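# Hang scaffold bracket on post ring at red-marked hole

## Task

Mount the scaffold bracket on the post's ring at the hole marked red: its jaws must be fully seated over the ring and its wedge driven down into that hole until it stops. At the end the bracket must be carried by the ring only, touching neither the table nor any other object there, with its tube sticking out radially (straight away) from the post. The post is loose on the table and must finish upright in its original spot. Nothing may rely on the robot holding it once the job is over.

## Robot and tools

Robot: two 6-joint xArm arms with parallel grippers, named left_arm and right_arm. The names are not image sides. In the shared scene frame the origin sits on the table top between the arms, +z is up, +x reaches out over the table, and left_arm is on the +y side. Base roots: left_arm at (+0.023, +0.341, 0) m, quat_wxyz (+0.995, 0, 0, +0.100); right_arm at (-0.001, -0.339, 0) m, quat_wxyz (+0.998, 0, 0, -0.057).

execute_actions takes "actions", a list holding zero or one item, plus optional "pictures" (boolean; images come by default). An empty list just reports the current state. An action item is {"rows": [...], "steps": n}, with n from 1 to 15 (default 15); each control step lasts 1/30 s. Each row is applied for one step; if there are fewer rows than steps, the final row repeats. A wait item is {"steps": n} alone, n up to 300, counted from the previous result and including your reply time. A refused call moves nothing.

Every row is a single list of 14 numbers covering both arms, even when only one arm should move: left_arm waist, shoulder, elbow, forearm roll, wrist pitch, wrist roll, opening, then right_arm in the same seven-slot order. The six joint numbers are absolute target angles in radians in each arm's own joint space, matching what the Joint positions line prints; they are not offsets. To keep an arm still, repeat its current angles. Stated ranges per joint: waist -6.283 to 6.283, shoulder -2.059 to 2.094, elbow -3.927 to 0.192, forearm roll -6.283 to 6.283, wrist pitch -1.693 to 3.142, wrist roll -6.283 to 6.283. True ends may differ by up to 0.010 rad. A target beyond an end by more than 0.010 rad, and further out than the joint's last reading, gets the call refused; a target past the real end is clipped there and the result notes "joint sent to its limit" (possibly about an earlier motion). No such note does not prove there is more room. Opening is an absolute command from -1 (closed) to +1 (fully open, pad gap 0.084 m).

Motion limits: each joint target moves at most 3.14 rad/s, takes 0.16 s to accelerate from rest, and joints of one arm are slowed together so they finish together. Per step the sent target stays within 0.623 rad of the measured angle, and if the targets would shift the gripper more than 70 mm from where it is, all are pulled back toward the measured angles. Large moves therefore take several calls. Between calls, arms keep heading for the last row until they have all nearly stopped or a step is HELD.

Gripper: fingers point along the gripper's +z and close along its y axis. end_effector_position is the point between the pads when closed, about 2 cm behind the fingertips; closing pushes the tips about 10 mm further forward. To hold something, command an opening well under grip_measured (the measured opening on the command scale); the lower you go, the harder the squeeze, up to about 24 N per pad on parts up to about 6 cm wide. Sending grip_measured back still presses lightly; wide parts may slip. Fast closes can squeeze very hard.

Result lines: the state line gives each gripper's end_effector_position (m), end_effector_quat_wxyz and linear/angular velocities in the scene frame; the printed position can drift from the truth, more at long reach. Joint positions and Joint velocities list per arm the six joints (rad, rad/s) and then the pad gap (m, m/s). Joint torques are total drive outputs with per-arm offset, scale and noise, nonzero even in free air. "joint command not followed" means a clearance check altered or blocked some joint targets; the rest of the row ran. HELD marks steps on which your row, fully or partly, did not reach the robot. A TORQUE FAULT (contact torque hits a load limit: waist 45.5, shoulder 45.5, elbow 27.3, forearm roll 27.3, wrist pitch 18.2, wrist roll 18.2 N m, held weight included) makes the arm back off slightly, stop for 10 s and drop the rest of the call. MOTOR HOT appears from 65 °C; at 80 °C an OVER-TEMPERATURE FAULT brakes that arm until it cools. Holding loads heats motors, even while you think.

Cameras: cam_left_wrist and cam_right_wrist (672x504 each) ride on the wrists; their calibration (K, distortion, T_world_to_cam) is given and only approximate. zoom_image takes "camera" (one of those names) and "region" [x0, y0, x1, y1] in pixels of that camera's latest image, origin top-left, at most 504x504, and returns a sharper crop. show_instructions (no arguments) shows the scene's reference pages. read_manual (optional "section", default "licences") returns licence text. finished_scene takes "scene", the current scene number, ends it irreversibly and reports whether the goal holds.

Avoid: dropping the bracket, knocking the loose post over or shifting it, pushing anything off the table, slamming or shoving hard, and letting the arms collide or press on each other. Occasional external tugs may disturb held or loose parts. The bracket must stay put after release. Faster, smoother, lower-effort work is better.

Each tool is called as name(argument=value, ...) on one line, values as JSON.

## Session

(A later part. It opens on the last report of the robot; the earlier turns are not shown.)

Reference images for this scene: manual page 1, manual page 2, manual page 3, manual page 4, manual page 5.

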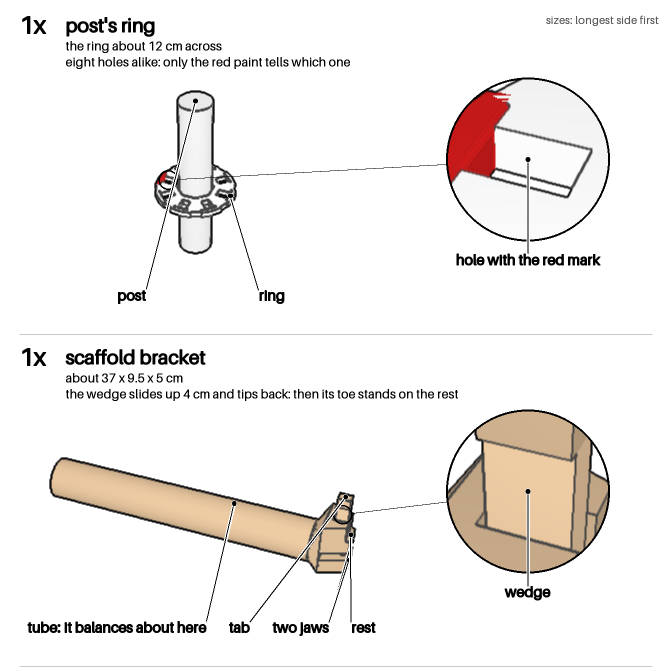

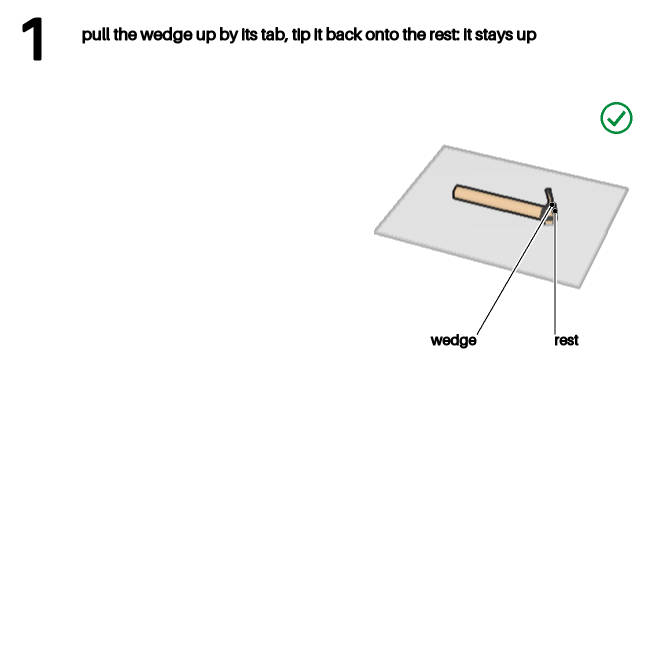

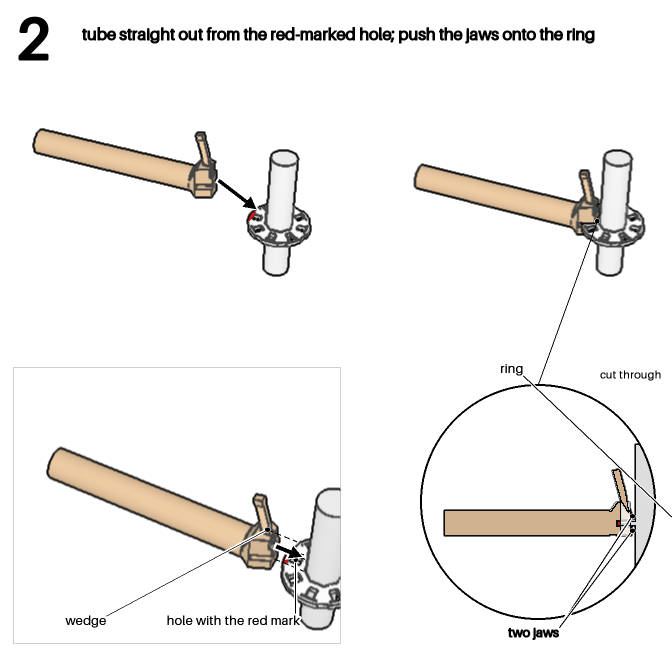

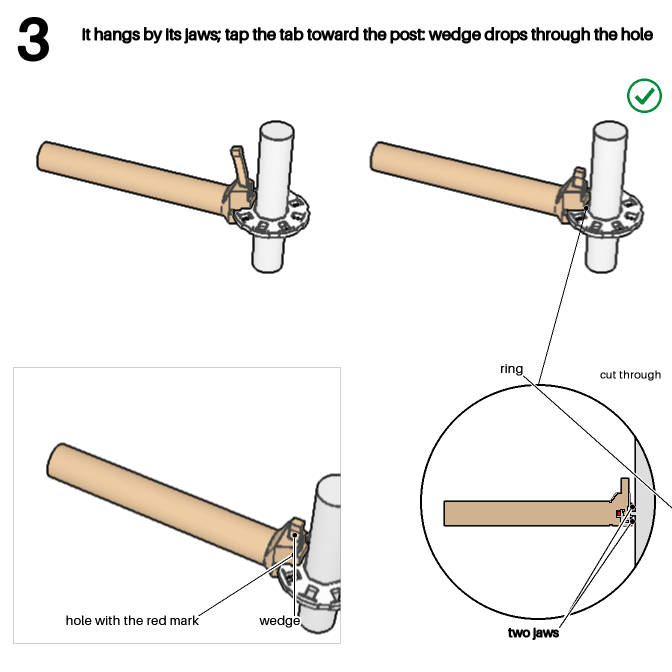

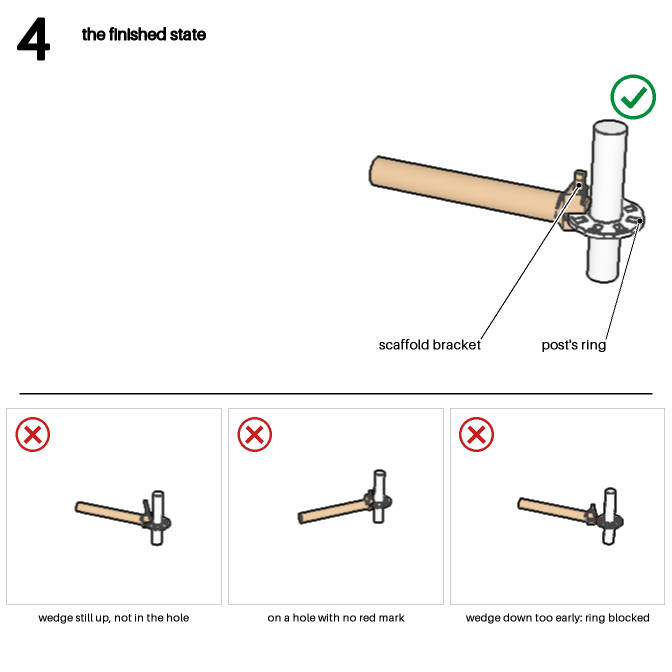

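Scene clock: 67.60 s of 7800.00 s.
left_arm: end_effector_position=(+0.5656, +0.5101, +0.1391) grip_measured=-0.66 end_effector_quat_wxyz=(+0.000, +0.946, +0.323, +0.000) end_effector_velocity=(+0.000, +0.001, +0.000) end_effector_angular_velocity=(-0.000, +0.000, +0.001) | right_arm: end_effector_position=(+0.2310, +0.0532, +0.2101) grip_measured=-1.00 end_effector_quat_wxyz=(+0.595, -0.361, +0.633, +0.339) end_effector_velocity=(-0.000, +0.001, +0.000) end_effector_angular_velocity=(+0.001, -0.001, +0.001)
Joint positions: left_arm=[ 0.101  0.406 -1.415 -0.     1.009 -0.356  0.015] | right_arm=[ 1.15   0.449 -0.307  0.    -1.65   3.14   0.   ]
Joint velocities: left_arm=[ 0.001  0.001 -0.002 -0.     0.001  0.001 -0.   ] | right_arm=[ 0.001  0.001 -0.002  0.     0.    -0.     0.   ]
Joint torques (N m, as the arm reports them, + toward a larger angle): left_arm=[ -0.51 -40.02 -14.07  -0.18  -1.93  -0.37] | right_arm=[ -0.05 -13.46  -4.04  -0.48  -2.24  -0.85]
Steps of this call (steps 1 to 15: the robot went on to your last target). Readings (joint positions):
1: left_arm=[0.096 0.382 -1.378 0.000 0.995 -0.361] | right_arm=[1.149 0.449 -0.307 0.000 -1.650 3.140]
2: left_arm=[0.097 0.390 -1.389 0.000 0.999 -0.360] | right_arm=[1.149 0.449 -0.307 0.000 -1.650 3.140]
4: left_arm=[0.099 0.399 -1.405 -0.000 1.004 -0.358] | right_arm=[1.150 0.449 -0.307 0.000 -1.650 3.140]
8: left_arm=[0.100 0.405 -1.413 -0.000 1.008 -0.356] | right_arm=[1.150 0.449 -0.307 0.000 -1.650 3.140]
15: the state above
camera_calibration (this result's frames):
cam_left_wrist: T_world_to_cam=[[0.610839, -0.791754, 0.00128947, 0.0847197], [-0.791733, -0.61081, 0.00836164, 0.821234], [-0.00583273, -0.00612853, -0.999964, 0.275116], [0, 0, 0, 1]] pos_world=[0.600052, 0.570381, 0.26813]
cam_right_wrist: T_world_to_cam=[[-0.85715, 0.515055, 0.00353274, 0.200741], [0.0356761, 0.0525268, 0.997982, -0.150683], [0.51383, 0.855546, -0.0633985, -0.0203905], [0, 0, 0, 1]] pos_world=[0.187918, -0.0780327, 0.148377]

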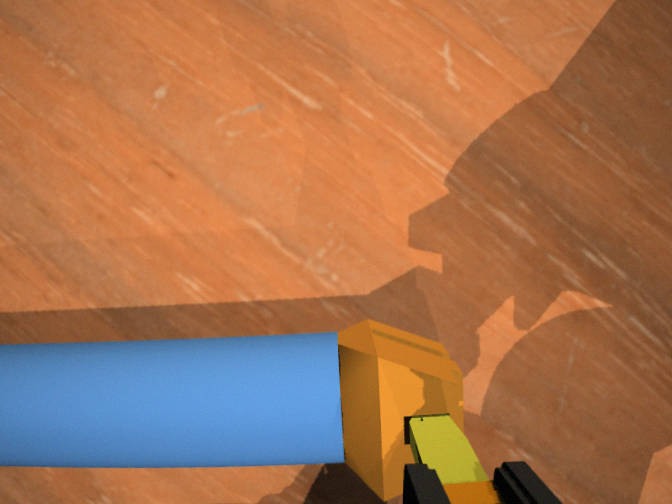

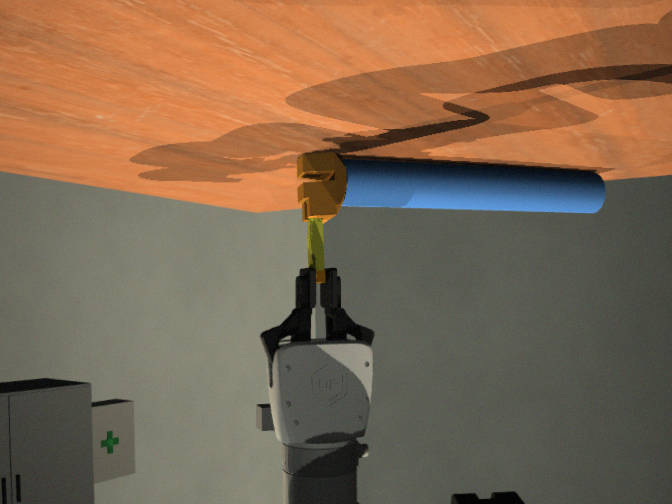

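execute_actions(actions=[{"rows":[[0.107,0.406,-1.417,-0.015,1.011,-0.34,-0.9,1.15,0.449,-0.307,0,-1.65,3.14,-1],[0.114,0.405,-1.417,-0.035,1.008,-0.322,-0.9,1.15,0.449,-0.307,0,-1.65,3.14,-1],[0.1235,0.401,-1.409,-0.061,1.001,-0.297,-0.9,1.15,0.449,-0.307,0,-1.65,3.14,-1],[0.133,0.397,-1.4,-0.087,0.9945,-0.272,-0.9,1.15,0.449,-0.307,0,-1.65,3.14,-1],[0.1425,0.3935,-1.392,-0.113,0.988,-0.248,-0.9,1.15,0.449,-0.307,0,-1.65,3.14,-1],[0.152,0.39,-1.384,-0.138,0.981,-0.223,-0.9,1.15,0.449,-0.307,0,-1.65,3.14,-1],[0.1615,0.386,-1.3755,-0.164,0.974,-0.198,-0.9,1.15,0.449,-0.307,0,-1.65,3.14,-1],[0.171,0.382,-1.367,-0.19,0.9675,-0.173,-0.9,1.15,0.449,-0.307,0,-1.65,3.14,-1],[0.18,0.378,-1.359,-0.216,0.961,-0.149,-0.9,1.15,0.449,-0.307,0,-1.65,3.14,-1],[0.19,0.3745,-1.35,-0.242,0.954,-0.124,-0.9,1.15,0.449,-0.307,0,-1.65,3.14,-1],[0.199,0.3705,-1.342,-0.268,0.947,-0.099,-0.9,1.15,0.449,-0.307,0,-1.65,3.14,-1],[0.2085,0.367,-1.334,-0.294,0.9405,-0.074,-0.9,1.15,0.449,-0.307,0,-1.65,3.14,-1],[0.218,0.363,-1.3255,-0.319,0.934,-0.05,-0.9,1.15,0.449,-0.307,0,-1.65,3.14,-1],[0.2275,0.359,-1.317,-0.345,0.927,-0.025,-0.9,1.15,0.449,-0.307,0,-1.65,3.14,-1],[0.237,0.3553,-1.3089,-0.371,0.9204,0,-0.9,1.15,0.449,-0.307,0,-1.65,3.14,-1]]}], pictures=false)

execute_actions(actions=[{"steps":15}])

zoom_image(camera="cam_right_wrist", region=[250,130,450,300])

Scene clock: 81.93 s of 7800.00 s.
left_arm: end_effector_position=(+0.5595, +0.5209, +0.1384) grip_measured=-0.65 end_effector_quat_wxyz=(+0.103, +0.942, +0.319, +0.026) end_effector_velocity=(-0.028, +0.045, -0.006) end_effector_angular_velocity=(-0.459, -0.389, +0.037) | right_arm: end_effector_position=(+0.2309, +0.0532, +0.2101) grip_measured=-1.00 end_effector_quat_wxyz=(+0.595, -0.362, +0.633, +0.339) end_effector_velocity=(-0.000, -0.000, +0.000) end_effector_angular_velocity=(-0.001, -0.000, +0.000)
Joint positions: left_arm=[ 0.195  0.372 -1.345 -0.259  0.949 -0.108  0.015] | right_arm=[ 1.15   0.449 -0.307  0.    -1.65   3.14   0.   ]
Joint velocities: left_arm=[ 0.284 -0.108  0.26  -0.761 -0.187  0.732  0.005] | right_arm=[ 0.    -0.001  0.001  0.     0.    -0.001  0.   ]
Joint torques (N m, as the arm reports them, + toward a larger angle): left_arm=[  3.21 -41.23 -14.29  -0.05  -1.62  -0.29] | right_arm=[  0.26 -13.39  -4.16  -0.51  -2.17  -0.66]
Steps of this call (steps 1 to 15: the robot went on to your last target; steps 16 to 90: nothing new was sent; then 10.83 s passed at rest; steps 91 to 105: all 15 steps of this action). Readings (joint positions):
91: left_arm=[0.101 0.406 -1.415 -0.000 1.009 -0.356] | right_arm=[1.150 0.449 -0.307 -0.000 -1.650 3.140]
92: left_arm=[0.101 0.406 -1.416 -0.002 1.010 -0.354] | right_arm=[1.150 0.449 -0.307 0.000 -1.650 3.140]
94: left_arm=[0.106 0.406 -1.415 -0.016 1.009 -0.339] | right_arm=[1.150 0.449 -0.307 0.000 -1.650 3.140]
98: left_arm=[0.133 0.397 -1.399 -0.086 0.993 -0.272] | right_arm=[1.150 0.449 -0.307 0.000 -1.650 3.140]
105: the state above

Scene clock: 82.43 s of 7800.00 s.
left_arm: end_effector_position=(+0.5562, +0.5292, +0.1388) grip_measured=-0.63 end_effector_quat_wxyz=(+0.141, +0.936, +0.320, +0.047) end_effector_velocity=(-0.000, +0.001, -0.001) end_effector_angular_velocity=(-0.001, -0.002, +0.004) | right_arm: end_effector_position=(+0.2309, +0.0532, +0.2101) grip_measured=-1.00 end_effector_quat_wxyz=(+0.595, -0.362, +0.633, +0.339) end_effector_velocity=(+0.000, +0.000, +0.000) end_effector_angular_velocity=(+0.000, +0.000, +0.000)
Joint positions: left_arm=[ 0.237  0.356 -1.308 -0.37   0.921 -0.     0.016] | right_arm=[ 1.15   0.449 -0.307  0.    -1.65   3.14   0.   ]
Joint velocities: left_arm=[ 0.002  0.001  0.002 -0.004 -0.005  0.002  0.   ] | right_arm=[-0. -0. -0. -0.  0.  0.  0.]
Joint torques (N m, as the arm reports them, + toward a larger angle): left_arm=[  2.47 -44.85 -16.63  -0.66  -2.36  -0.4 ] | right_arm=[  0.01 -13.4   -4.21  -0.56  -2.23  -0.81]
Steps of this call (steps 1 to 15: the robot went on to your last target). Readings (joint positions):
1: left_arm=[0.204 0.369 -1.336 -0.285 0.943 -0.083] | right_arm=[1.150 0.449 -0.307 0.000 -1.650 3.140]
2: left_arm=[0.213 0.365 -1.328 -0.309 0.937 -0.060] | right_arm=[1.150 0.449 -0.307 -0.000 -1.650 3.140]
4: left_arm=[0.227 0.360 -1.316 -0.344 0.928 -0.026] | right_arm=[1.150 0.449 -0.307 -0.000 -1.650 3.140]
8: left_arm=[0.235 0.357 -1.309 -0.366 0.922 -0.004] | right_arm=[1.150 0.449 -0.307 0.000 -1.650 3.140]
15: the state above
camera_calibration (this result's frames):
cam_left_wrist: T_world_to_cam=[[0.584969, -0.755131, 0.295953, 0.059722], [-0.792517, -0.609757, 0.0106488, 0.825041], [0.172418, -0.240777, -0.955143, 0.293704], [0, 0, 0, 1]] pos_world=[0.568283, 0.61889, 0.254069]
cam_right_wrist: T_world_to_cam=[[-0.857171, 0.51502, 0.00353336, 0.200729], [0.0356739, 0.052527, 0.997982, -0.150683], [0.513795, 0.855567, -0.0633974, -0.0203838], [0, 0, 0, 1]] pos_world=[0.187908, -0.0780248, 0.148377]

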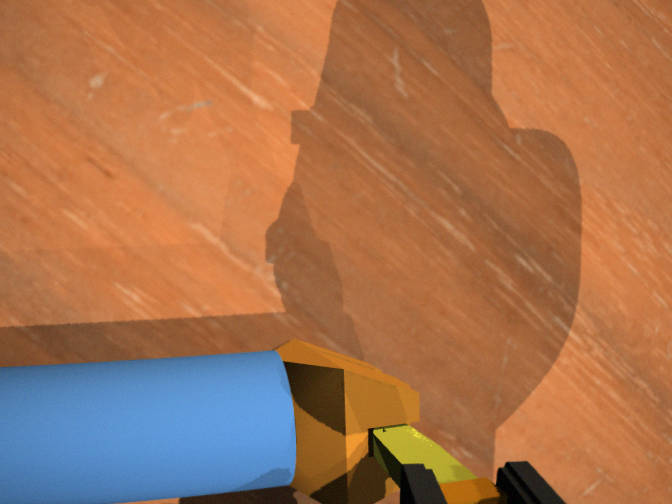

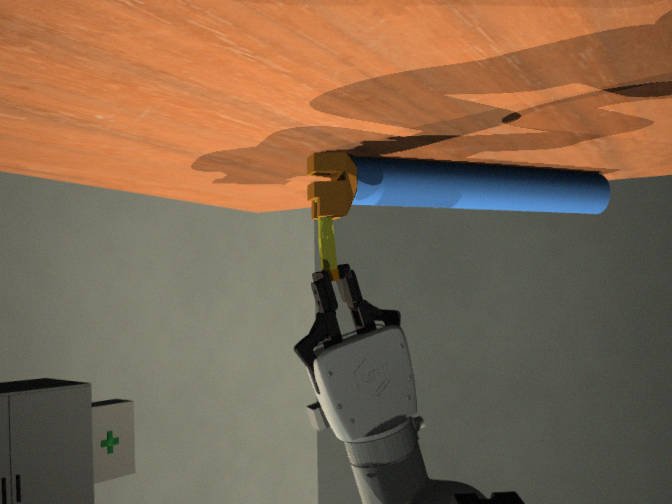

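Region (250, 130, 450, 300) of cam_right_wrist's 672x504 image, scaled by 2.520, with more detail than that image has; it fills the top 428 rows of this view, and the rest is white.

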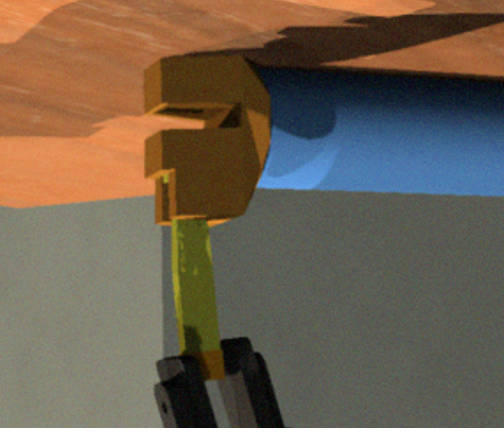

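execute_actions(actions=[{"rows":[[0.237,0.354,-1.3089,-0.371,0.9217,0,-1,1.15,0.449,-0.307,0,-1.65,3.14,-1],[0.237,0.3525,-1.3089,-0.371,0.923,0,-1,1.15,0.449,-0.307,0,-1.65,3.14,-1],[0.237,0.351,-1.3089,-0.371,0.9245,0,-1,1.15,0.449,-0.307,0,-1.65,3.14,-1],[0.237,0.3495,-1.3089,-0.371,0.926,0,-1,1.15,0.449,-0.307,0,-1.65,3.14,-1],[0.237,0.348,-1.3089,-0.371,0.9275,0,-1,1.15,0.449,-0.307,0,-1.65,3.14,-1],[0.237,0.3465,-1.3089,-0.371,0.929,0,-1,1.15,0.449,-0.307,0,-1.65,3.14,-1],[0.237,0.345,-1.3089,-0.371,0.9305,0,-1,1.15,0.449,-0.307,0,-1.65,3.14,-1],[0.237,0.3435,-1.3089,-0.371,0.932,0,-1,1.15,0.449,-0.307,0,-1.65,3.14,-1]],"steps":15}])

zoom_image(camera="cam_right_wrist", region=[250,130,450,300])

Scene clock: 86.27 s of 7800.00 s.
left_arm: end_effector_position=(+0.5547, +0.5276, +0.1433) grip_measured=-0.63 end_effector_quat_wxyz=(+0.143, +0.936, +0.319, +0.046) end_effector_velocity=(+0.003, +0.001, +0.010) end_effector_angular_velocity=(+0.005, -0.013, +0.000) | right_arm: end_effector_position=(+0.2309, +0.0532, +0.2101) grip_measured=-1.00 end_effector_quat_wxyz=(+0.595, -0.362, +0.633, +0.339) end_effector_velocity=(+0.001, +0.000, +0.001) end_effector_angular_velocity=(+0.002, -0.001, -0.001)
Joint positions: left_arm=[ 0.237  0.346 -1.306 -0.371  0.932  0.     0.016] | right_arm=[ 1.15   0.449 -0.307  0.    -1.65   3.14   0.   ]
Joint velocities: left_arm=[ 0.001 -0.012 -0.009  0.     0.006 -0.002  0.   ] | right_arm=[-0.001 -0.    -0.002  0.     0.     0.     0.   ]
Joint torques (N m, as the arm reports them, + toward a larger angle): left_arm=[  0.88 -46.89 -18.11  -1.37  -2.58  -0.44] | right_arm=[  0.25 -13.3   -3.95  -0.56  -2.2   -0.78]
Steps of this call (steps 1 to 15: the robot went on to your last target; steps 16 to 90: nothing new was sent; then 0.33 s passed at rest; steps 91 to 105: all 15 steps of this action). Readings (joint positions):
91: left_arm=[0.237 0.355 -1.309 -0.371 0.920 0.000] | right_arm=[1.150 0.449 -0.307 0.000 -1.650 3.140]
92: left_arm=[0.237 0.355 -1.309 -0.371 0.921 0.000] | right_arm=[1.150 0.449 -0.307 0.000 -1.650 3.140]
94: left_arm=[0.237 0.354 -1.308 -0.371 0.922 0.000] | right_arm=[1.150 0.449 -0.307 0.000 -1.650 3.140]
98: left_arm=[0.237 0.351 -1.308 -0.371 0.926 0.000] | right_arm=[1.150 0.449 -0.307 0.000 -1.650 3.140]
105: the state above
camera_calibration (this result's frames):
cam_left_wrist: T_world_to_cam=[[0.582565, -0.756105, 0.298201, 0.0595205], [-0.794527, -0.607093, 0.0128677, 0.822238], [0.171306, -0.244425, -0.954416, 0.300313], [0, 0, 0, 1]] pos_world=[0.56717, 0.617583, 0.258294]
cam_right_wrist: T_world_to_cam=[[-0.857171, 0.51502, 0.00353337, 0.200729], [0.0356739, 0.052527, 0.997982, -0.150683], [0.513795, 0.855568, -0.0633974, -0.0203838], [0, 0, 0, 1]] pos_world=[0.187908, -0.0780248, 0.148377]

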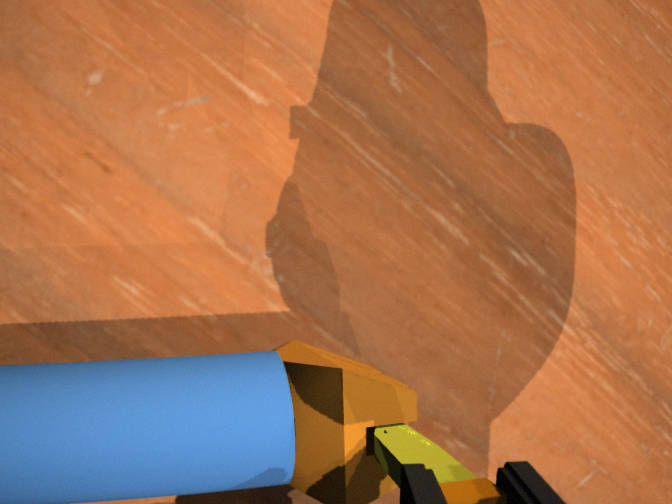

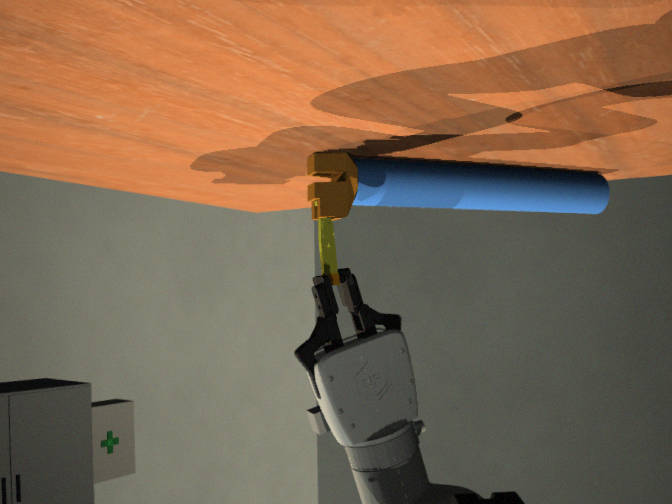

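Region (250, 130, 450, 300) of cam_right_wrist's 672x504 image, scaled by 2.520, with more detail than that image has; it fills the top 428 rows of this view, and the rest is white.

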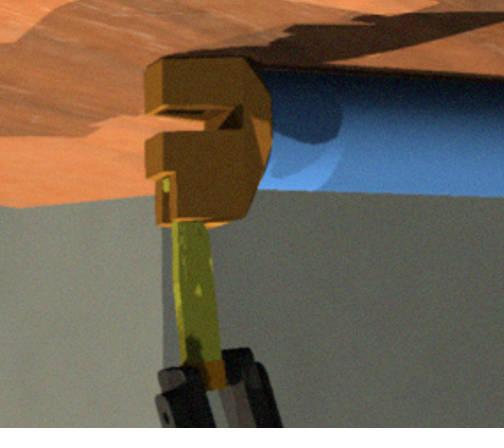

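execute_actions(actions=[{"rows":[[0.237,0.345,-1.3089,-0.371,0.9305,0,-1,1.15,0.449,-0.307,0,-1.65,3.14,-1],[0.237,0.3465,-1.3089,-0.371,0.929,0,-1,1.15,0.449,-0.307,0,-1.65,3.14,-1],[0.239,0.3455,-1.307,-0.371,0.928,0.002,-1,1.15,0.449,-0.307,0,-1.65,3.14,-1],[0.241,0.3445,-1.305,-0.371,0.927,0.004,-1,1.15,0.449,-0.307,0,-1.65,3.14,-1],[0.243,0.3435,-1.303,-0.371,0.926,0.006,-1,1.15,0.449,-0.307,0,-1.65,3.14,-1],[0.245,0.3425,-1.301,-0.371,0.9255,0.008,-1,1.15,0.449,-0.307,0,-1.65,3.14,-1],[0.247,0.3415,-1.2995,-0.371,0.9245,0.01,-1,1.15,0.449,-0.307,0,-1.65,3.14,-1],[0.249,0.3405,-1.2975,-0.371,0.9235,0.012,-1,1.15,0.449,-0.307,0,-1.65,3.14,-1],[0.251,0.3395,-1.2955,-0.371,0.923,0.014,-1,1.15,0.449,-0.307,0,-1.65,3.14,-1],[0.253,0.3385,-1.294,-0.371,0.922,0.016,-1,1.15,0.449,-0.307,0,-1.65,3.14,-1],[0.255,0.3375,-1.292,-0.371,0.921,0.018,-1,1.15,0.449,-0.307,0,-1.65,3.14,-1],[0.257,0.3365,-1.29,-0.371,0.92,0.02,-1,1.15,0.449,-0.307,0,-1.65,3.14,-1]],"steps":15}], pictures=false)

execute_actions(actions=[{"steps":10}])

zoom_image(camera="cam_right_wrist", region=[250,130,450,300])

Scene clock: 92.67 s of 7800.00 s.
left_arm: end_effector_position=(+0.5498, +0.5370, +0.1431) grip_measured=-0.66 end_effector_quat_wxyz=(+0.141, +0.935, +0.320, +0.051) end_effector_velocity=(-0.017, +0.024, -0.006) end_effector_angular_velocity=(+0.015, +0.001, +0.017) | right_arm: end_effector_position=(+0.2309, +0.0532, +0.2101) grip_measured=-1.00 end_effector_quat_wxyz=(+0.595, -0.362, +0.633, +0.339) end_effector_velocity=(-0.000, +0.001, +0.000) end_effector_angular_velocity=(+0.001, -0.001, +0.001)
Joint positions: left_arm=[ 0.254  0.338 -1.293 -0.371  0.921  0.017  0.015] | right_arm=[ 1.15   0.449 -0.307 -0.    -1.65   3.14   0.   ]
Joint velocities: left_arm=[ 0.047 -0.014  0.035  0.009 -0.018  0.032  0.001] | right_arm=[ 0.001 -0.    -0.001 -0.    -0.    -0.     0.   ]
Joint torques (N m, as the arm reports them, + toward a larger angle): left_arm=[  1.98 -45.38 -17.11  -0.92  -2.04  -0.48] | right_arm=[  0.16 -13.5   -4.16  -0.56  -2.17  -0.85]
Steps of this call (steps 1 to 15: the robot went on to your last target; steps 16 to 90: nothing new was sent; then 2.90 s passed at rest; steps 91 to 105: all 15 steps of this action). Readings (joint positions):
91: left_arm=[0.237 0.344 -1.309 -0.371 0.932 -0.000] | right_arm=[1.150 0.449 -0.307 -0.000 -1.650 3.140]
92: left_arm=[0.237 0.344 -1.309 -0.371 0.932 -0.000] | right_arm=[1.150 0.449 -0.307 -0.000 -1.650 3.140]
94: left_arm=[0.237 0.345 -1.309 -0.371 0.930 0.000] | right_arm=[1.150 0.449 -0.307 0.000 -1.650 3.140]
98: left_arm=[0.241 0.344 -1.304 -0.371 0.927 0.005] | right_arm=[1.150 0.449 -0.307 -0.000 -1.650 3.140]
105: the state above

Scene clock: 93.00 s of 7800.00 s.
left_arm: end_effector_position=(+0.5488, +0.5383, +0.1427) grip_measured=-0.66 end_effector_quat_wxyz=(+0.140, +0.935, +0.320, +0.051) end_effector_velocity=(-0.000, +0.001, +0.001) end_effector_angular_velocity=(+0.001, -0.001, +0.001) | right_arm: end_effector_position=(+0.2309, +0.0532, +0.2101) grip_measured=-1.00 end_effector_quat_wxyz=(+0.595, -0.362, +0.633, +0.339) end_effector_velocity=(+0.000, -0.000, -0.001) end_effector_angular_velocity=(-0.001, +0.001, -0.000)
Joint positions: left_arm=[ 0.257  0.336 -1.29  -0.371  0.92   0.02   0.015] | right_arm=[ 1.15   0.449 -0.307  0.    -1.65   3.14   0.   ]
Joint velocities: left_arm=[ 0.002 -0.001 -0.     0.     0.     0.001 -0.   ] | right_arm=[-0.     0.001  0.    -0.     0.     0.     0.   ]
Joint torques (N m, as the arm reports them, + toward a larger angle): left_arm=[  2.28 -45.61 -17.16  -0.45  -2.3   -0.45] | right_arm=[  0.08 -13.28  -4.    -0.6   -2.18  -0.72]
Steps of this call (steps 1 to 10: the robot went on to your last target). Readings (joint positions):
1: left_arm=[0.255 0.337 -1.292 -0.371 0.921 0.018] | right_arm=[1.150 0.449 -0.307 0.000 -1.650 3.140]
2: left_arm=[0.256 0.337 -1.291 -0.371 0.920 0.019] | right_arm=[1.150 0.449 -0.307 0.000 -1.650 3.140]
4: left_arm=[0.257 0.337 -1.290 -0.371 0.920 0.019] | right_arm=[1.150 0.449 -0.307 -0.000 -1.650 3.140]
8: left_arm=[0.257 0.337 -1.290 -0.371 0.920 0.020] | right_arm=[1.150 0.449 -0.307 0.000 -1.650 3.140]
10: the state above
camera_calibration (this result's frames):
cam_left_wrist: T_world_to_cam=[[0.58385, -0.755652, 0.296831, 0.0704645], [-0.791632, -0.610996, 0.00166415, 0.826142], [0.180105, -0.235952, -0.954929, 0.294082], [0, 0, 0, 1]] pos_world=[0.559894, 0.627406, 0.258537]
cam_right_wrist: T_world_to_cam=[[-0.857171, 0.51502, 0.00353337, 0.200729], [0.035674, 0.0525271, 0.997982, -0.150683], [0.513795, 0.855568, -0.0633975, -0.0203838], [0, 0, 0, 1]] pos_world=[0.187908, -0.0780249, 0.148377]

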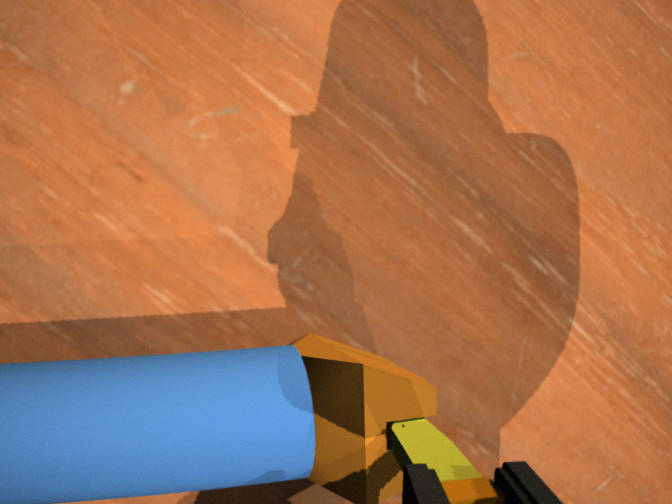

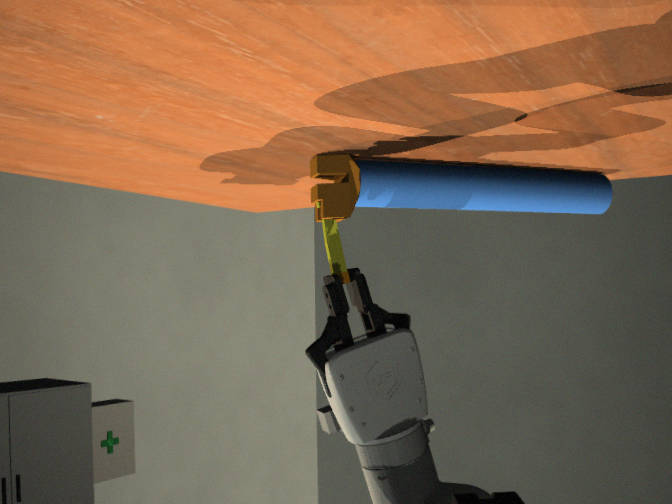

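Region (250, 130, 450, 300) of cam_right_wrist's 672x504 image, scaled by 2.520, with more detail than that image has; it fills the top 428 rows of this view, and the rest is white.

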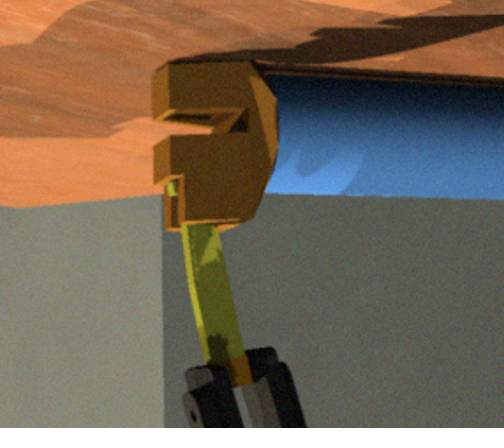

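Tipped. Lower ~4 mm with a bit more tailward, release.

execute_actions(actions=[{"rows":[[0.2575,0.338,-1.29,-0.371,0.9185,0.02,-1,1.15,0.449,-0.307,0,-1.65,3.14,-1],[0.258,0.3395,-1.29,-0.371,0.917,0.02,-1,1.15,0.449,-0.307,0,-1.65,3.14,-1],[0.2585,0.341,-1.29,-0.371,0.9155,0.02,-1,1.15,0.449,-0.307,0,-1.65,3.14,-1],[0.259,0.3425,-1.29,-0.371,0.914,0.02,-1,1.15,0.449,-0.307,0,-1.65,3.14,-1],[0.2595,0.344,-1.29,-0.371,0.9125,0.02,-1,1.15,0.449,-0.307,0,-1.65,3.14,-1],[0.26,0.3455,-1.29,-0.371,0.911,0.02,-0.9,1.15,0.449,-0.307,0,-1.65,3.14,-1],[0.26,0.3455,-1.29,-0.371,0.911,0.02,-0.8,1.15,0.449,-0.307,0,-1.65,3.14,-1],[0.26,0.3455,-1.29,-0.371,0.911,0.02,-0.75,1.15,0.449,-0.307,0,-1.65,3.14,-1],[0.26,0.3455,-1.29,-0.371,0.911,0.02,-0.7,1.15,0.449,-0.307,0,-1.65,3.14,-1],[0.26,0.3455,-1.29,-0.371,0.911,0.02,-0.66,1.15,0.449,-0.307,0,-1.65,3.14,-1],[0.26,0.3455,-1.29,-0.371,0.911,0.02,-0.62,1.15,0.449,-0.307,0,-1.65,3.14,-1],[0.26,0.3455,-1.29,-0.371,0.911,0.02,-0.57,1.15,0.449,-0.307,0,-1.65,3.14,-1],[0.26,0.3455,-1.29,-0.371,0.911,0.02,-0.5,1.15,0.449,-0.307,0,-1.65,3.14,-1],[0.26,0.3455,-1.29,-0.371,0.911,0.02,-0.3,1.15,0.449,-0.307,0,-1.65,3.14,-1],[0.26,0.3455,-1.29,-0.371,0.911,0.02,0,1.15,0.449,-0.307,0,-1.65,3.14,-1]]}], pictures=false)

execute_actions(actions=[{"rows":[[0.26,0.3455,-1.29,-0.371,0.911,0.02,0.2,1.15,0.449,-0.307,0,-1.65,3.14,-1],[0.26,0.3455,-1.29,-0.371,0.911,0.02,0.2,1.15,0.449,-0.307,0,-1.65,3.14,-1],[0.26,0.3455,-1.29,-0.371,0.911,0.02,0.2,1.15,0.449,-0.307,0,-1.65,3.14,-1],[0.262,0.33,-1.29,-0.371,0.926,0.02,0.2,1.15,0.449,-0.307,0,-1.65,3.14,-1],[0.265,0.31,-1.29,-0.371,0.946,0.02,0.2,1.15,0.449,-0.307,0,-1.65,3.14,-1],[0.268,0.29,-1.29,-0.371,0.966,0.02,0.2,1.15,0.449,-0.307,0,-1.65,3.14,-1],[0.271,0.27,-1.29,-0.371,0.986,0.02,0.2,1.15,0.449,-0.307,0,-1.65,3.14,-1],[0.275,0.25,-1.29,-0.371,1.006,0.02,0.2,1.15,0.449,-0.307,0,-1.65,3.14,-1]],"steps":15}])

Scene clock: 104.03 s of 7800.00 s.
left_arm: end_effector_position=(+0.5500, +0.5420, +0.1408) grip_measured=-0.43 end_effector_quat_wxyz=(+0.139, +0.935, +0.323, +0.054) end_effector_velocity=(+0.004, +0.005, +0.008) end_effector_angular_velocity=(+0.012, -0.018, +0.003) | right_arm: end_effector_position=(+0.2309, +0.0532, +0.2101) grip_measured=-1.00 end_effector_quat_wxyz=(+0.595, -0.362, +0.633, +0.339) end_effector_velocity=(-0.000, -0.001, -0.001) end_effector_angular_velocity=(-0.002, +0.001, -0.001)
Joint positions: left_arm=[ 0.26   0.343 -1.293 -0.371  0.91   0.02   0.025] | right_arm=[ 1.15   0.449 -0.307  0.    -1.65   3.14   0.   ]
Joint velocities: left_arm=[ 0.004 -0.005 -0.011  0.002 -0.006  0.001  0.213] | right_arm=[-0.001  0.001  0.001 -0.    -0.    -0.     0.   ]
Joint torques (N m, as the arm reports them, + toward a larger angle): left_arm=[  1.06 -36.11 -12.59  -0.11  -1.44  -0.5 ] | right_arm=[ -0.13 -13.36  -4.    -0.56  -2.32  -0.78]
Steps of this call (steps 1 to 15: the robot went on to your last target; steps 16 to 90: nothing new was sent; then 7.53 s passed at rest; steps 91 to 105: all 15 steps of this action). Readings (joint positions):
91: left_arm=[0.257 0.337 -1.290 -0.371 0.920 0.020] | right_arm=[1.150 0.449 -0.307 -0.000 -1.650 3.140]
92: left_arm=[0.257 0.337 -1.290 -0.371 0.920 0.020] | right_arm=[1.150 0.449 -0.307 -0.000 -1.650 3.140]
94: left_arm=[0.257 0.338 -1.290 -0.371 0.918 0.020] | right_arm=[1.150 0.449 -0.307 -0.000 -1.650 3.140]
98: left_arm=[0.259 0.342 -1.291 -0.371 0.913 0.020] | right_arm=[1.150 0.449 -0.307 -0.000 -1.650 3.140]
105: the state above

Scene clock: 104.53 s of 7800.00 s.
left_arm: end_effector_position=(+0.5391, +0.5376, +0.1848) grip_measured=+0.19 end_effector_quat_wxyz=(+0.148, +0.935, +0.316, +0.058) end_effector_velocity=(-0.026, -0.016, -0.013) end_effector_angular_velocity=(-0.053, +0.074, -0.016) | right_arm: end_effector_position=(+0.2309, +0.0532, +0.2101) grip_measured=-1.00 end_effector_quat_wxyz=(+0.595, -0.362, +0.633, +0.339) end_effector_velocity=(-0.000, +0.000, -0.000) end_effector_angular_velocity=(-0.000, -0.000, +0.001)
Joint positions: left_arm=[ 0.275  0.252 -1.293 -0.371  1.001  0.02   0.052] | right_arm=[ 1.15   0.449 -0.307  0.    -1.65   3.14   0.   ]
Joint velocities: left_arm=[ 0.005 -0.022  0.047 -0.001  0.07  -0.     0.   ] | right_arm=[ 0.002 -0.    -0.     0.     0.001 -0.     0.   ]
Joint torques (N m, as the arm reports them, + toward a larger angle): left_arm=[  1.17 -32.29 -12.62  -0.19  -1.13  -0.46] | right_arm=[  0.17 -13.51  -4.09  -0.56  -2.13  -0.74]
Steps of this call (steps 1 to 15: all 15 steps of this action). Readings (joint positions):
1: left_arm=[0.261 0.343 -1.293 -0.371 0.910 0.020] | right_arm=[1.150 0.449 -0.307 0.000 -1.650 3.140]
2: left_arm=[0.260 0.343 -1.293 -0.371 0.910 0.020] | right_arm=[1.150 0.449 -0.307 -0.000 -1.650 3.140]
4: left_arm=[0.260 0.344 -1.292 -0.371 0.911 0.020] | right_arm=[1.150 0.449 -0.307 0.000 -1.650 3.140]
8: left_arm=[0.264 0.319 -1.288 -0.371 0.939 0.020] | right_arm=[1.150 0.449 -0.307 -0.000 -1.650 3.140]
15: the state above
camera_calibration (this result's frames):
cam_left_wrist: T_world_to_cam=[[0.573217, -0.756941, 0.313787, 0.0664161], [-0.795833, -0.605479, -0.0067767, 0.818909], [0.195121, -0.245838, -0.949469, 0.332038], [0, 0, 0, 1]] pos_world=[0.548856, 0.627732, 0.299968]
cam_right_wrist: T_world_to_cam=[[-0.857171, 0.51502, 0.0035334, 0.200729], [0.035674, 0.052527, 0.997982, -0.150683], [0.513795, 0.855568, -0.0633975, -0.0203838], [0, 0, 0, 1]] pos_world=[0.187908, -0.0780248, 0.148377]

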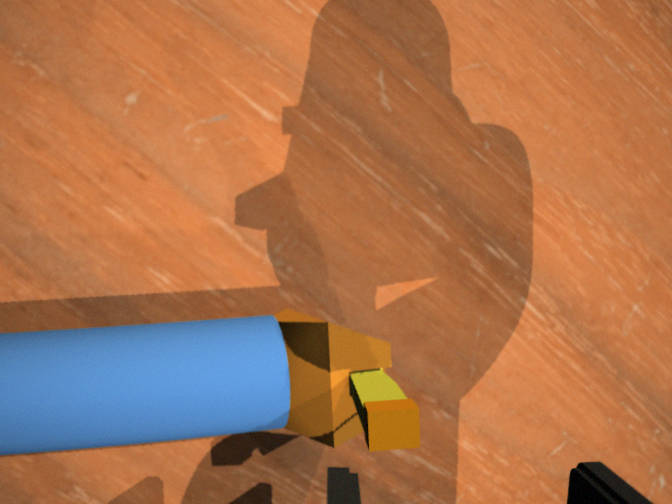

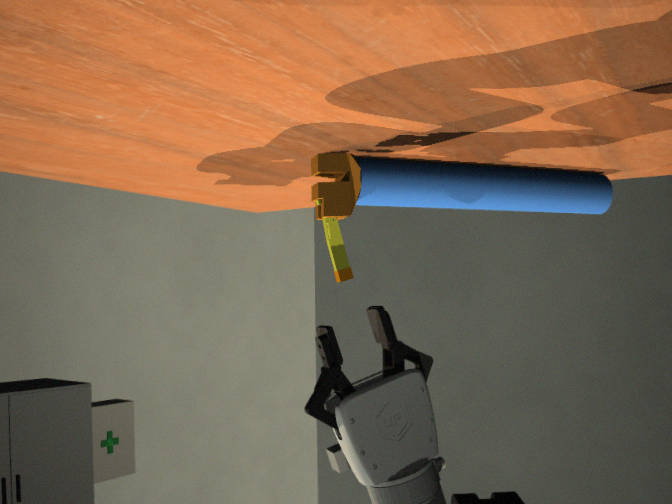

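execute_actions(actions=[{"rows":[[0.2843,0.2661,-1.3965,0,1.1304,1.365,1,1.15,0.449,-0.307,0,-1.65,3.14,-1]],"steps":15}], pictures=false)

execute_actions(actions=[{"steps":18}])

Scene clock: 107.40 s of 7800.00 s.
left_arm: end_effector_position=(+0.5058, +0.5938, +0.1995) grip_measured=+1.00 end_effector_quat_wxyz=(+0.003, +0.963, -0.269, +0.004) end_effector_velocity=(-0.018, +0.021, -0.002) end_effector_angular_velocity=(+0.105, +0.075, -2.614) | right_arm: end_effector_position=(+0.2309, +0.0532, +0.2101) grip_measured=-1.00 end_effector_quat_wxyz=(+0.595, -0.362, +0.633, +0.339) end_effector_velocity=(+0.000, +0.000, +0.000) end_effector_angular_velocity=(+0.001, -0.000, -0.001)
Joint positions: left_arm=[ 0.284  0.265 -1.394 -0.01   1.127  1.034  0.084] | right_arm=[ 1.15   0.449 -0.307 -0.    -1.65   3.14   0.   ]
Joint velocities: left_arm=[ 0.     0.014 -0.024  0.138  0.052  2.555  0.   ] | right_arm=[-0.    -0.    -0.001  0.    -0.     0.     0.   ]
Joint torques (N m, as the arm reports them, + toward a larger angle): left_arm=[  1.25 -36.32 -13.76  -0.95  -1.45  -0.86] | right_arm=[  0.17 -13.18  -4.07  -0.36  -2.23  -0.77]
Steps of this call (steps 1 to 15: the robot went on to your last target; steps 16 to 71: nothing new was sent; steps 72 to 86: all 15 steps of this action). Readings (joint positions):
72: left_arm=[0.275 0.250 -1.290 -0.371 1.006 0.020] | right_arm=[1.150 0.449 -0.307 0.000 -1.650 3.140]
73: left_arm=[0.275 0.250 -1.291 -0.368 1.007 0.025] | right_arm=[1.150 0.449 -0.307 0.000 -1.650 3.140]
75: left_arm=[0.276 0.252 -1.299 -0.338 1.018 0.077] | right_arm=[1.150 0.449 -0.307 0.000 -1.650 3.140]
79: left_arm=[0.280 0.259 -1.349 -0.165 1.075 0.388] | right_arm=[1.150 0.449 -0.307 -0.000 -1.650 3.140]
86: the state above

Scene clock: 108.00 s of 7800.00 s.
left_arm: end_effector_position=(+0.5048, +0.5956, +0.2000) grip_measured=+1.00 end_effector_quat_wxyz=(+0.000, +0.905, -0.426, +0.000) end_effector_velocity=(-0.000, -0.000, +0.000) end_effector_angular_velocity=(-0.000, +0.001, -0.002) | right_arm: end_effector_position=(+0.2309, +0.0532, +0.2101) grip_measured=-1.00 end_effector_quat_wxyz=(+0.595, -0.362, +0.633, +0.339) end_effector_velocity=(-0.000, -0.000, +0.000) end_effector_angular_velocity=(+0.000, -0.000, +0.001)
Joint positions: left_arm=[ 0.284  0.266 -1.396 -0.     1.13   1.365  0.084] | right_arm=[ 1.15   0.449 -0.307  0.    -1.65   3.14   0.   ]
Joint velocities: left_arm=[-0.    -0.    -0.     0.     0.001  0.002  0.   ] | right_arm=[ 0.001 -0.     0.001 -0.    -0.     0.     0.   ]
Joint torques (N m, as the arm reports them, + toward a larger angle): left_arm=[  1.44 -36.   -13.58  -0.01  -1.4   -0.55] | right_arm=[ -0.13 -13.13  -4.14  -0.52  -2.16  -0.75]
Steps of this call (steps 1 to 18: the robot went on to your last target). Readings (joint positions):
1: left_arm=[0.284 0.266 -1.394 -0.007 1.128 1.116] | right_arm=[1.150 0.449 -0.307 -0.000 -1.650 3.140]
2: left_arm=[0.284 0.266 -1.395 -0.004 1.129 1.188] | right_arm=[1.150 0.449 -0.307 -0.000 -1.650 3.140]
4: left_arm=[0.284 0.266 -1.396 -0.002 1.130 1.291] | right_arm=[1.150 0.449 -0.307 0.000 -1.650 3.140]
8: left_arm=[0.284 0.266 -1.396 -0.001 1.130 1.355] | right_arm=[1.150 0.449 -0.307 0.000 -1.650 3.140]
18: the state above
camera_calibration (this result's frames):
cam_left_wrist: T_world_to_cam=[[-0.770623, -0.63729, 0.00125205, 0.794814], [-0.637259, 0.770603, 0.00841342, -0.0758782], [-0.00632662, 0.0056857, -0.999964, 0.329431], [0, 0, 0, 1]] pos_world=[0.566232, 0.563125, 0.329063]
cam_right_wrist: T_world_to_cam=[[-0.857171, 0.51502, 0.00353341, 0.200729], [0.0356741, 0.0525272, 0.997982, -0.150683], [0.513795, 0.855567, -0.0633977, -0.0203838], [0, 0, 0, 1]] pos_world=[0.187908, -0.0780249, 0.148377]

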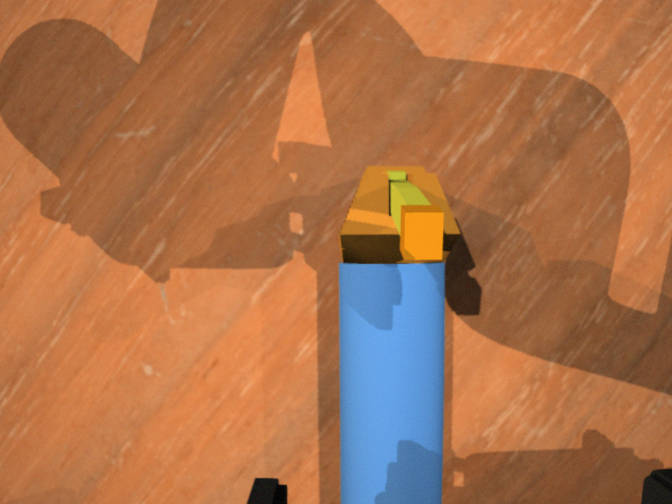

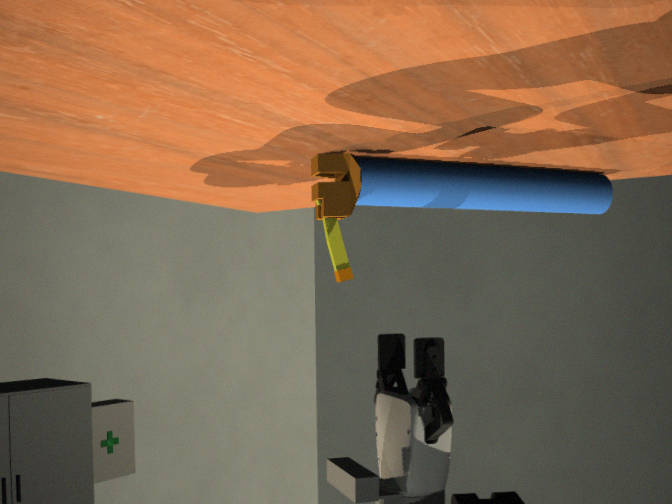

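execute_actions(actions=[{"rows":[[0.2843,0.275,-1.385,0,1.11,1.365,1,1.15,0.449,-0.307,0,-1.65,3.14,-1],[0.2843,0.288,-1.365,0,1.077,1.365,1,1.15,0.449,-0.307,0,-1.65,3.14,-1],[0.2843,0.303,-1.343,0,1.04,1.365,1,1.15,0.449,-0.307,0,-1.65,3.14,-1],[0.2843,0.32,-1.322,0,1.002,1.365,1,1.15,0.449,-0.307,0,-1.65,3.14,-1],[0.2843,0.336,-1.303,0,0.967,1.365,1,1.15,0.449,-0.307,0,-1.65,3.14,-1],[0.2843,0.352,-1.286,0,0.934,1.365,1,1.15,0.449,-0.307,0,-1.65,3.14,-1],[0.2843,0.369,-1.271,0,0.902,1.365,1,1.15,0.449,-0.307,0,-1.65,3.14,-1],[0.2843,0.39,-1.259,0,0.869,1.365,1,1.15,0.449,-0.307,0,-1.65,3.14,-1],[0.2843,0.412,-1.249,0,0.837,1.365,1,1.15,0.449,-0.307,0,-1.65,3.14,-1],[0.2843,0.434,-1.241,0,0.807,1.365,1,1.15,0.449,-0.307,0,-1.65,3.14,-1],[0.2843,0.456,-1.235,0,0.779,1.365,1,1.15,0.449,-0.307,0,-1.65,3.14,-1],[0.2843,0.476,-1.232,0,0.756,1.365,1,1.15,0.449,-0.307,0,-1.65,3.14,-1],[0.2843,0.494,-1.2295,0,0.7355,1.365,1,1.15,0.449,-0.307,0,-1.65,3.14,-1],[0.2843,0.508,-1.228,0,0.72,1.365,1,1.15,0.449,-0.307,0,-1.65,3.14,-1],[0.2843,0.5177,-1.2277,0,0.71,1.365,1,1.15,0.449,-0.307,0,-1.65,3.14,-1]]}], pictures=false)

execute_actions(actions=[{"rows":[[0.2843,0.5177,-1.2277,0,0.71,1.365,1,1.15,0.449,-0.307,0,-1.65,3.14,-1],[0.2843,0.5177,-1.2277,0,0.71,1.365,1,1.15,0.449,-0.307,0,-1.65,3.14,-1],[0.2843,0.5177,-1.2277,0,0.71,1.365,0.9,1.15,0.449,-0.307,0,-1.65,3.14,-1],[0.2843,0.5177,-1.2277,0,0.71,1.365,0.8,1.15,0.449,-0.307,0,-1.65,3.14,-1],[0.2843,0.5177,-1.2277,0,0.71,1.365,0.7,1.15,0.449,-0.307,0,-1.65,3.14,-1],[0.2843,0.5177,-1.2277,0,0.71,1.365,0.6,1.15,0.449,-0.307,0,-1.65,3.14,-1],[0.2843,0.5177,-1.2277,0,0.71,1.365,0.5,1.15,0.449,-0.307,0,-1.65,3.14,-1],[0.2843,0.5177,-1.2277,0,0.71,1.365,0.4,1.15,0.449,-0.307,0,-1.65,3.14,-1],[0.2843,0.5177,-1.2277,0,0.71,1.365,0.32,1.15,0.449,-0.307,0,-1.65,3.14,-1],[0.2843,0.5177,-1.2277,0,0.71,1.365,0.25,1.15,0.449,-0.307,0,-1.65,3.14,-1],[0.2843,0.5177,-1.2277,0,0.71,1.365,0.19,1.15,0.449,-0.307,0,-1.65,3.14,-1],[0.2843,0.5177,-1.2277,0,0.71,1.365,0.13,1.15,0.449,-0.307,0,-1.65,3.14,-1],[0.2843,0.5177,-1.2277,0,0.71,1.365,0.05,1.15,0.449,-0.307,0,-1.65,3.14,-1],[0.2843,0.5177,-1.2277,0,0.71,1.365,-0.1,1.15,0.449,-0.307,0,-1.65,3.14,-1],[0.2843,0.5177,-1.2277,0,0.71,1.365,-1,1.15,0.449,-0.307,0,-1.65,3.14,-1]]}], pictures=false)

execute_actions(actions=[{"rows":[[0.2843,0.5177,-1.2277,0,0.71,1.365,-1,1.15,0.449,-0.307,0,-1.65,3.14,-1],[0.2843,0.5177,-1.2277,0,0.71,1.365,-1,1.15,0.449,-0.307,0,-1.65,3.14,-1],[0.2843,0.5177,-1.2277,0,0.71,1.365,-1,1.15,0.449,-0.307,0,-1.65,3.14,-1],[0.2843,0.516,-1.2277,0,0.7117,1.365,-1,1.15,0.449,-0.307,0,-1.65,3.14,-1],[0.2843,0.513,-1.228,0,0.715,1.365,-1,1.15,0.449,-0.307,0,-1.65,3.14,-1],[0.2843,0.509,-1.228,0,0.719,1.365,-1,1.15,0.449,-0.307,0,-1.65,3.14,-1],[0.2843,0.504,-1.2285,0,0.7245,1.365,-1,1.15,0.449,-0.307,0,-1.65,3.14,-1],[0.2843,0.498,-1.229,0,0.731,1.365,-1,1.15,0.449,-0.307,0,-1.65,3.14,-1],[0.2843,0.491,-1.23,0,0.739,1.365,-1,1.15,0.449,-0.307,0,-1.65,3.14,-1],[0.2843,0.484,-1.231,0,0.747,1.365,-1,1.15,0.449,-0.307,0,-1.65,3.14,-1],[0.2843,0.477,-1.232,0,0.755,1.365,-1,1.15,0.449,-0.307,0,-1.65,3.14,-1],[0.2843,0.47,-1.233,0,0.763,1.365,-1,1.15,0.449,-0.307,0,-1.65,3.14,-1],[0.2843,0.464,-1.234,0,0.77,1.365,-1,1.15,0.449,-0.307,0,-1.65,3.14,-1],[0.2843,0.459,-1.235,0,0.776,1.365,-1,1.15,0.449,-0.307,0,-1.65,3.14,-1],[0.2843,0.456,-1.235,0,0.779,1.365,-1,1.15,0.449,-0.307,0,-1.65,3.14,-1]]}])

Scene clock: 122.83 s of 7800.00 s.
left_arm: end_effector_position=(+0.5046, +0.5955, +0.0639) grip_measured=+1.00 end_effector_quat_wxyz=(+0.002, +0.905, -0.426, -0.001) end_effector_velocity=(-0.008, -0.004, -0.343) end_effector_angular_velocity=(-0.007, +0.013, +0.001) | right_arm: end_effector_position=(+0.2309, +0.0532, +0.2101) grip_measured=-1.00 end_effector_quat_wxyz=(+0.595, -0.362, +0.633, +0.339) end_effector_velocity=(+0.000, -0.000, +0.000) end_effector_angular_velocity=(+0.000, -0.000, -0.000)
Joint positions: left_arm=[ 0.284  0.448 -1.242  0.     0.799  1.365  0.084] | right_arm=[ 1.15   0.449 -0.307 -0.    -1.65   3.14   0.   ]
Joint velocities: left_arm=[ 0.001  0.608  0.187 -0.    -0.78   0.    -0.   ] | right_arm=[-0. -0.  0.  0. -0. -0.  0.]
Joint torques (N m, as the arm reports them, + toward a larger angle): left_arm=[  1.35 -41.56 -13.54   0.01  -1.36  -0.48] | right_arm=[ -0.28 -13.41  -3.97  -0.54  -2.17  -0.75]
Steps of this call (steps 1 to 15: the robot went on to your last target; steps 16 to 90: nothing new was sent; then 11.33 s passed at rest; steps 91 to 105: all 15 steps of this action). Readings (joint positions):
91: left_arm=[0.284 0.266 -1.396 -0.000 1.130 1.365] | right_arm=[1.150 0.449 -0.307 0.000 -1.650 3.140]
92: left_arm=[0.284 0.267 -1.396 -0.000 1.127 1.365] | right_arm=[1.150 0.449 -0.307 0.000 -1.650 3.140]
94: left_arm=[0.284 0.273 -1.386 -0.000 1.107 1.365] | right_arm=[1.150 0.449 -0.307 0.000 -1.650 3.140]
98: left_arm=[0.284 0.317 -1.329 -0.000 1.010 1.365] | right_arm=[1.150 0.449 -0.307 0.000 -1.650 3.140]
105: the state above

Scene clock: 123.33 s of 7800.00 s.
left_arm: end_effector_position=(+0.5062, +0.5964, +0.0288) grip_measured=+0.13 end_effector_quat_wxyz=(-0.002, +0.905, -0.425, +0.001) end_effector_velocity=(-0.001, -0.000, -0.001) end_effector_angular_velocity=(-0.003, +0.003, +0.007) | right_arm: end_effector_position=(+0.2309, +0.0532, +0.2101) grip_measured=-1.00 end_effector_quat_wxyz=(+0.595, -0.362, +0.633, +0.339) end_effector_velocity=(-0.000, -0.000, -0.001) end_effector_angular_velocity=(-0.002, +0.001, +0.000)
Joint positions: left_arm=[ 0.285  0.516 -1.23  -0.     0.709  1.365  0.05 ] | right_arm=[ 1.15   0.449 -0.307  0.    -1.65   3.14   0.   ]
Joint velocities: left_arm=[ 0.001 -0.001  0.002 -0.002  0.002 -0.005  0.   ] | right_arm=[ 0.     0.     0.001  0.     0.    -0.     0.   ]
Joint torques (N m, as the arm reports them, + toward a larger angle): left_arm=[  1.14 -36.29 -10.21   0.37  -0.82  -0.21] | right_arm=[  0.36 -13.52  -3.96  -0.71  -2.16  -0.75]
Steps of this call (steps 1 to 15: all 15 steps of this action). Readings (joint positions):
1: left_arm=[0.284 0.467 -1.237 0.000 0.774 1.365] | right_arm=[1.150 0.449 -0.307 0.000 -1.650 3.140]
2: left_arm=[0.284 0.484 -1.233 0.000 0.754 1.365] | right_arm=[1.150 0.449 -0.307 0.000 -1.650 3.140]
4: left_arm=[0.284 0.506 -1.227 0.000 0.729 1.365] | right_arm=[1.150 0.449 -0.307 0.000 -1.650 3.140]
8: left_arm=[0.284 0.515 -1.229 -0.000 0.713 1.365] | right_arm=[1.150 0.449 -0.307 0.000 -1.650 3.140]
15: the state above

Scene clock: 123.83 s of 7800.00 s.
left_arm: end_effector_position=(+0.5005, +0.5933, +0.0424) grip_measured=+0.13 end_effector_quat_wxyz=(+0.006, +0.905, -0.426, -0.004) end_effector_velocity=(+0.038, +0.021, +0.137) end_effector_angular_velocity=(+0.057, -0.111, +0.006) | right_arm: end_effector_position=(+0.2309, +0.0532, +0.2101) grip_measured=-1.00 end_effector_quat_wxyz=(+0.595, -0.362, +0.633, +0.339) end_effector_velocity=(-0.000, -0.000, +0.000) end_effector_angular_velocity=(+0.001, -0.000, +0.000)
Joint positions: left_arm=[ 0.284  0.481 -1.225 -0.     0.759  1.365  0.05 ] | right_arm=[ 1.15   0.449 -0.307 -0.    -1.65   3.14   0.   ]
Joint velocities: left_arm=[ 0.002 -0.218 -0.091 -0.002  0.184 -0.003 -0.001] | right_arm=[-0.    -0.001  0.    -0.    -0.     0.     0.   ]
Joint torques (N m, as the arm reports them, + toward a larger angle): left_arm=[  1.17 -52.23 -18.03   0.29  -2.92  -0.34] | right_arm=[ -0.29 -13.2   -3.99  -0.61  -2.18  -0.84]
Steps of this call (steps 1 to 15: all 15 steps of this action). Readings (joint positions):
1: left_arm=[0.285 0.516 -1.230 -0.000 0.709 1.365] | right_arm=[1.150 0.449 -0.307 0.000 -1.650 3.140]
2: left_arm=[0.285 0.516 -1.230 -0.000 0.709 1.365] | right_arm=[1.150 0.449 -0.307 -0.000 -1.650 3.140]
4: left_arm=[0.285 0.516 -1.230 -0.000 0.709 1.365] | right_arm=[1.150 0.449 -0.307 -0.000 -1.650 3.140]
8: left_arm=[0.284 0.513 -1.228 0.000 0.715 1.365] | right_arm=[1.150 0.449 -0.307 -0.000 -1.650 3.140]
15: the state above
camera_calibration (this result's frames):
cam_left_wrist: T_world_to_cam=[[-0.770525, -0.63722, 0.0155723, 0.789485], [-0.63712, 0.770681, 0.0113334, -0.0758058], [-0.0192231, -0.00118878, -0.999815, 0.18229], [0, 0, 0, 1]] pos_world=[0.563525, 0.561715, 0.170821]
cam_right_wrist: T_world_to_cam=[[-0.857171, 0.51502, 0.00353338, 0.200729], [0.035674, 0.0525271, 0.997982, -0.150683], [0.513795, 0.855568, -0.0633975, -0.0203837], [0, 0, 0, 1]] pos_world=[0.187908, -0.0780249, 0.148377]

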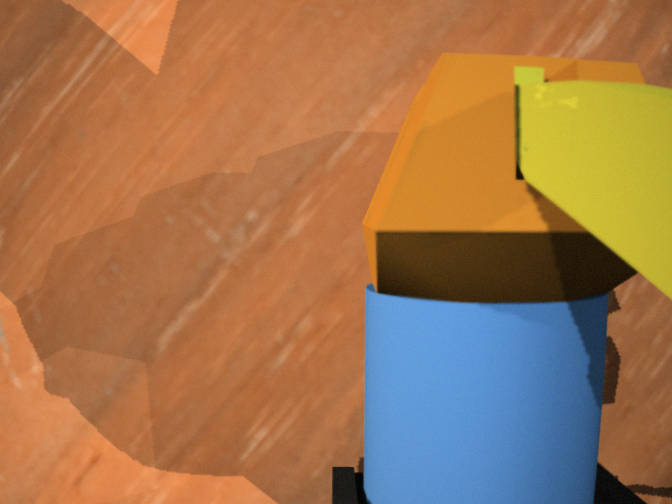

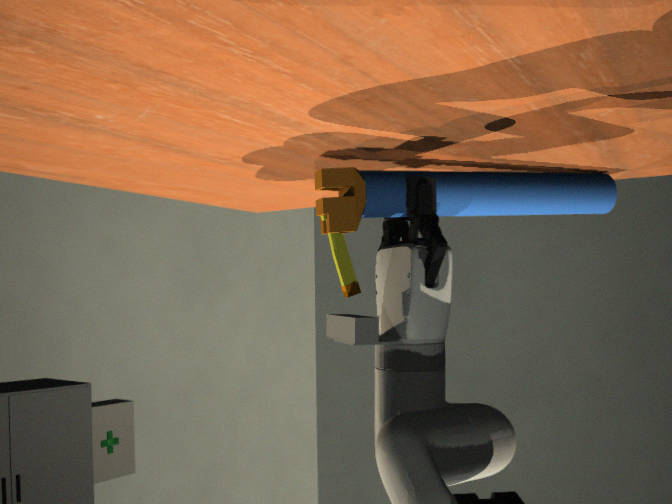

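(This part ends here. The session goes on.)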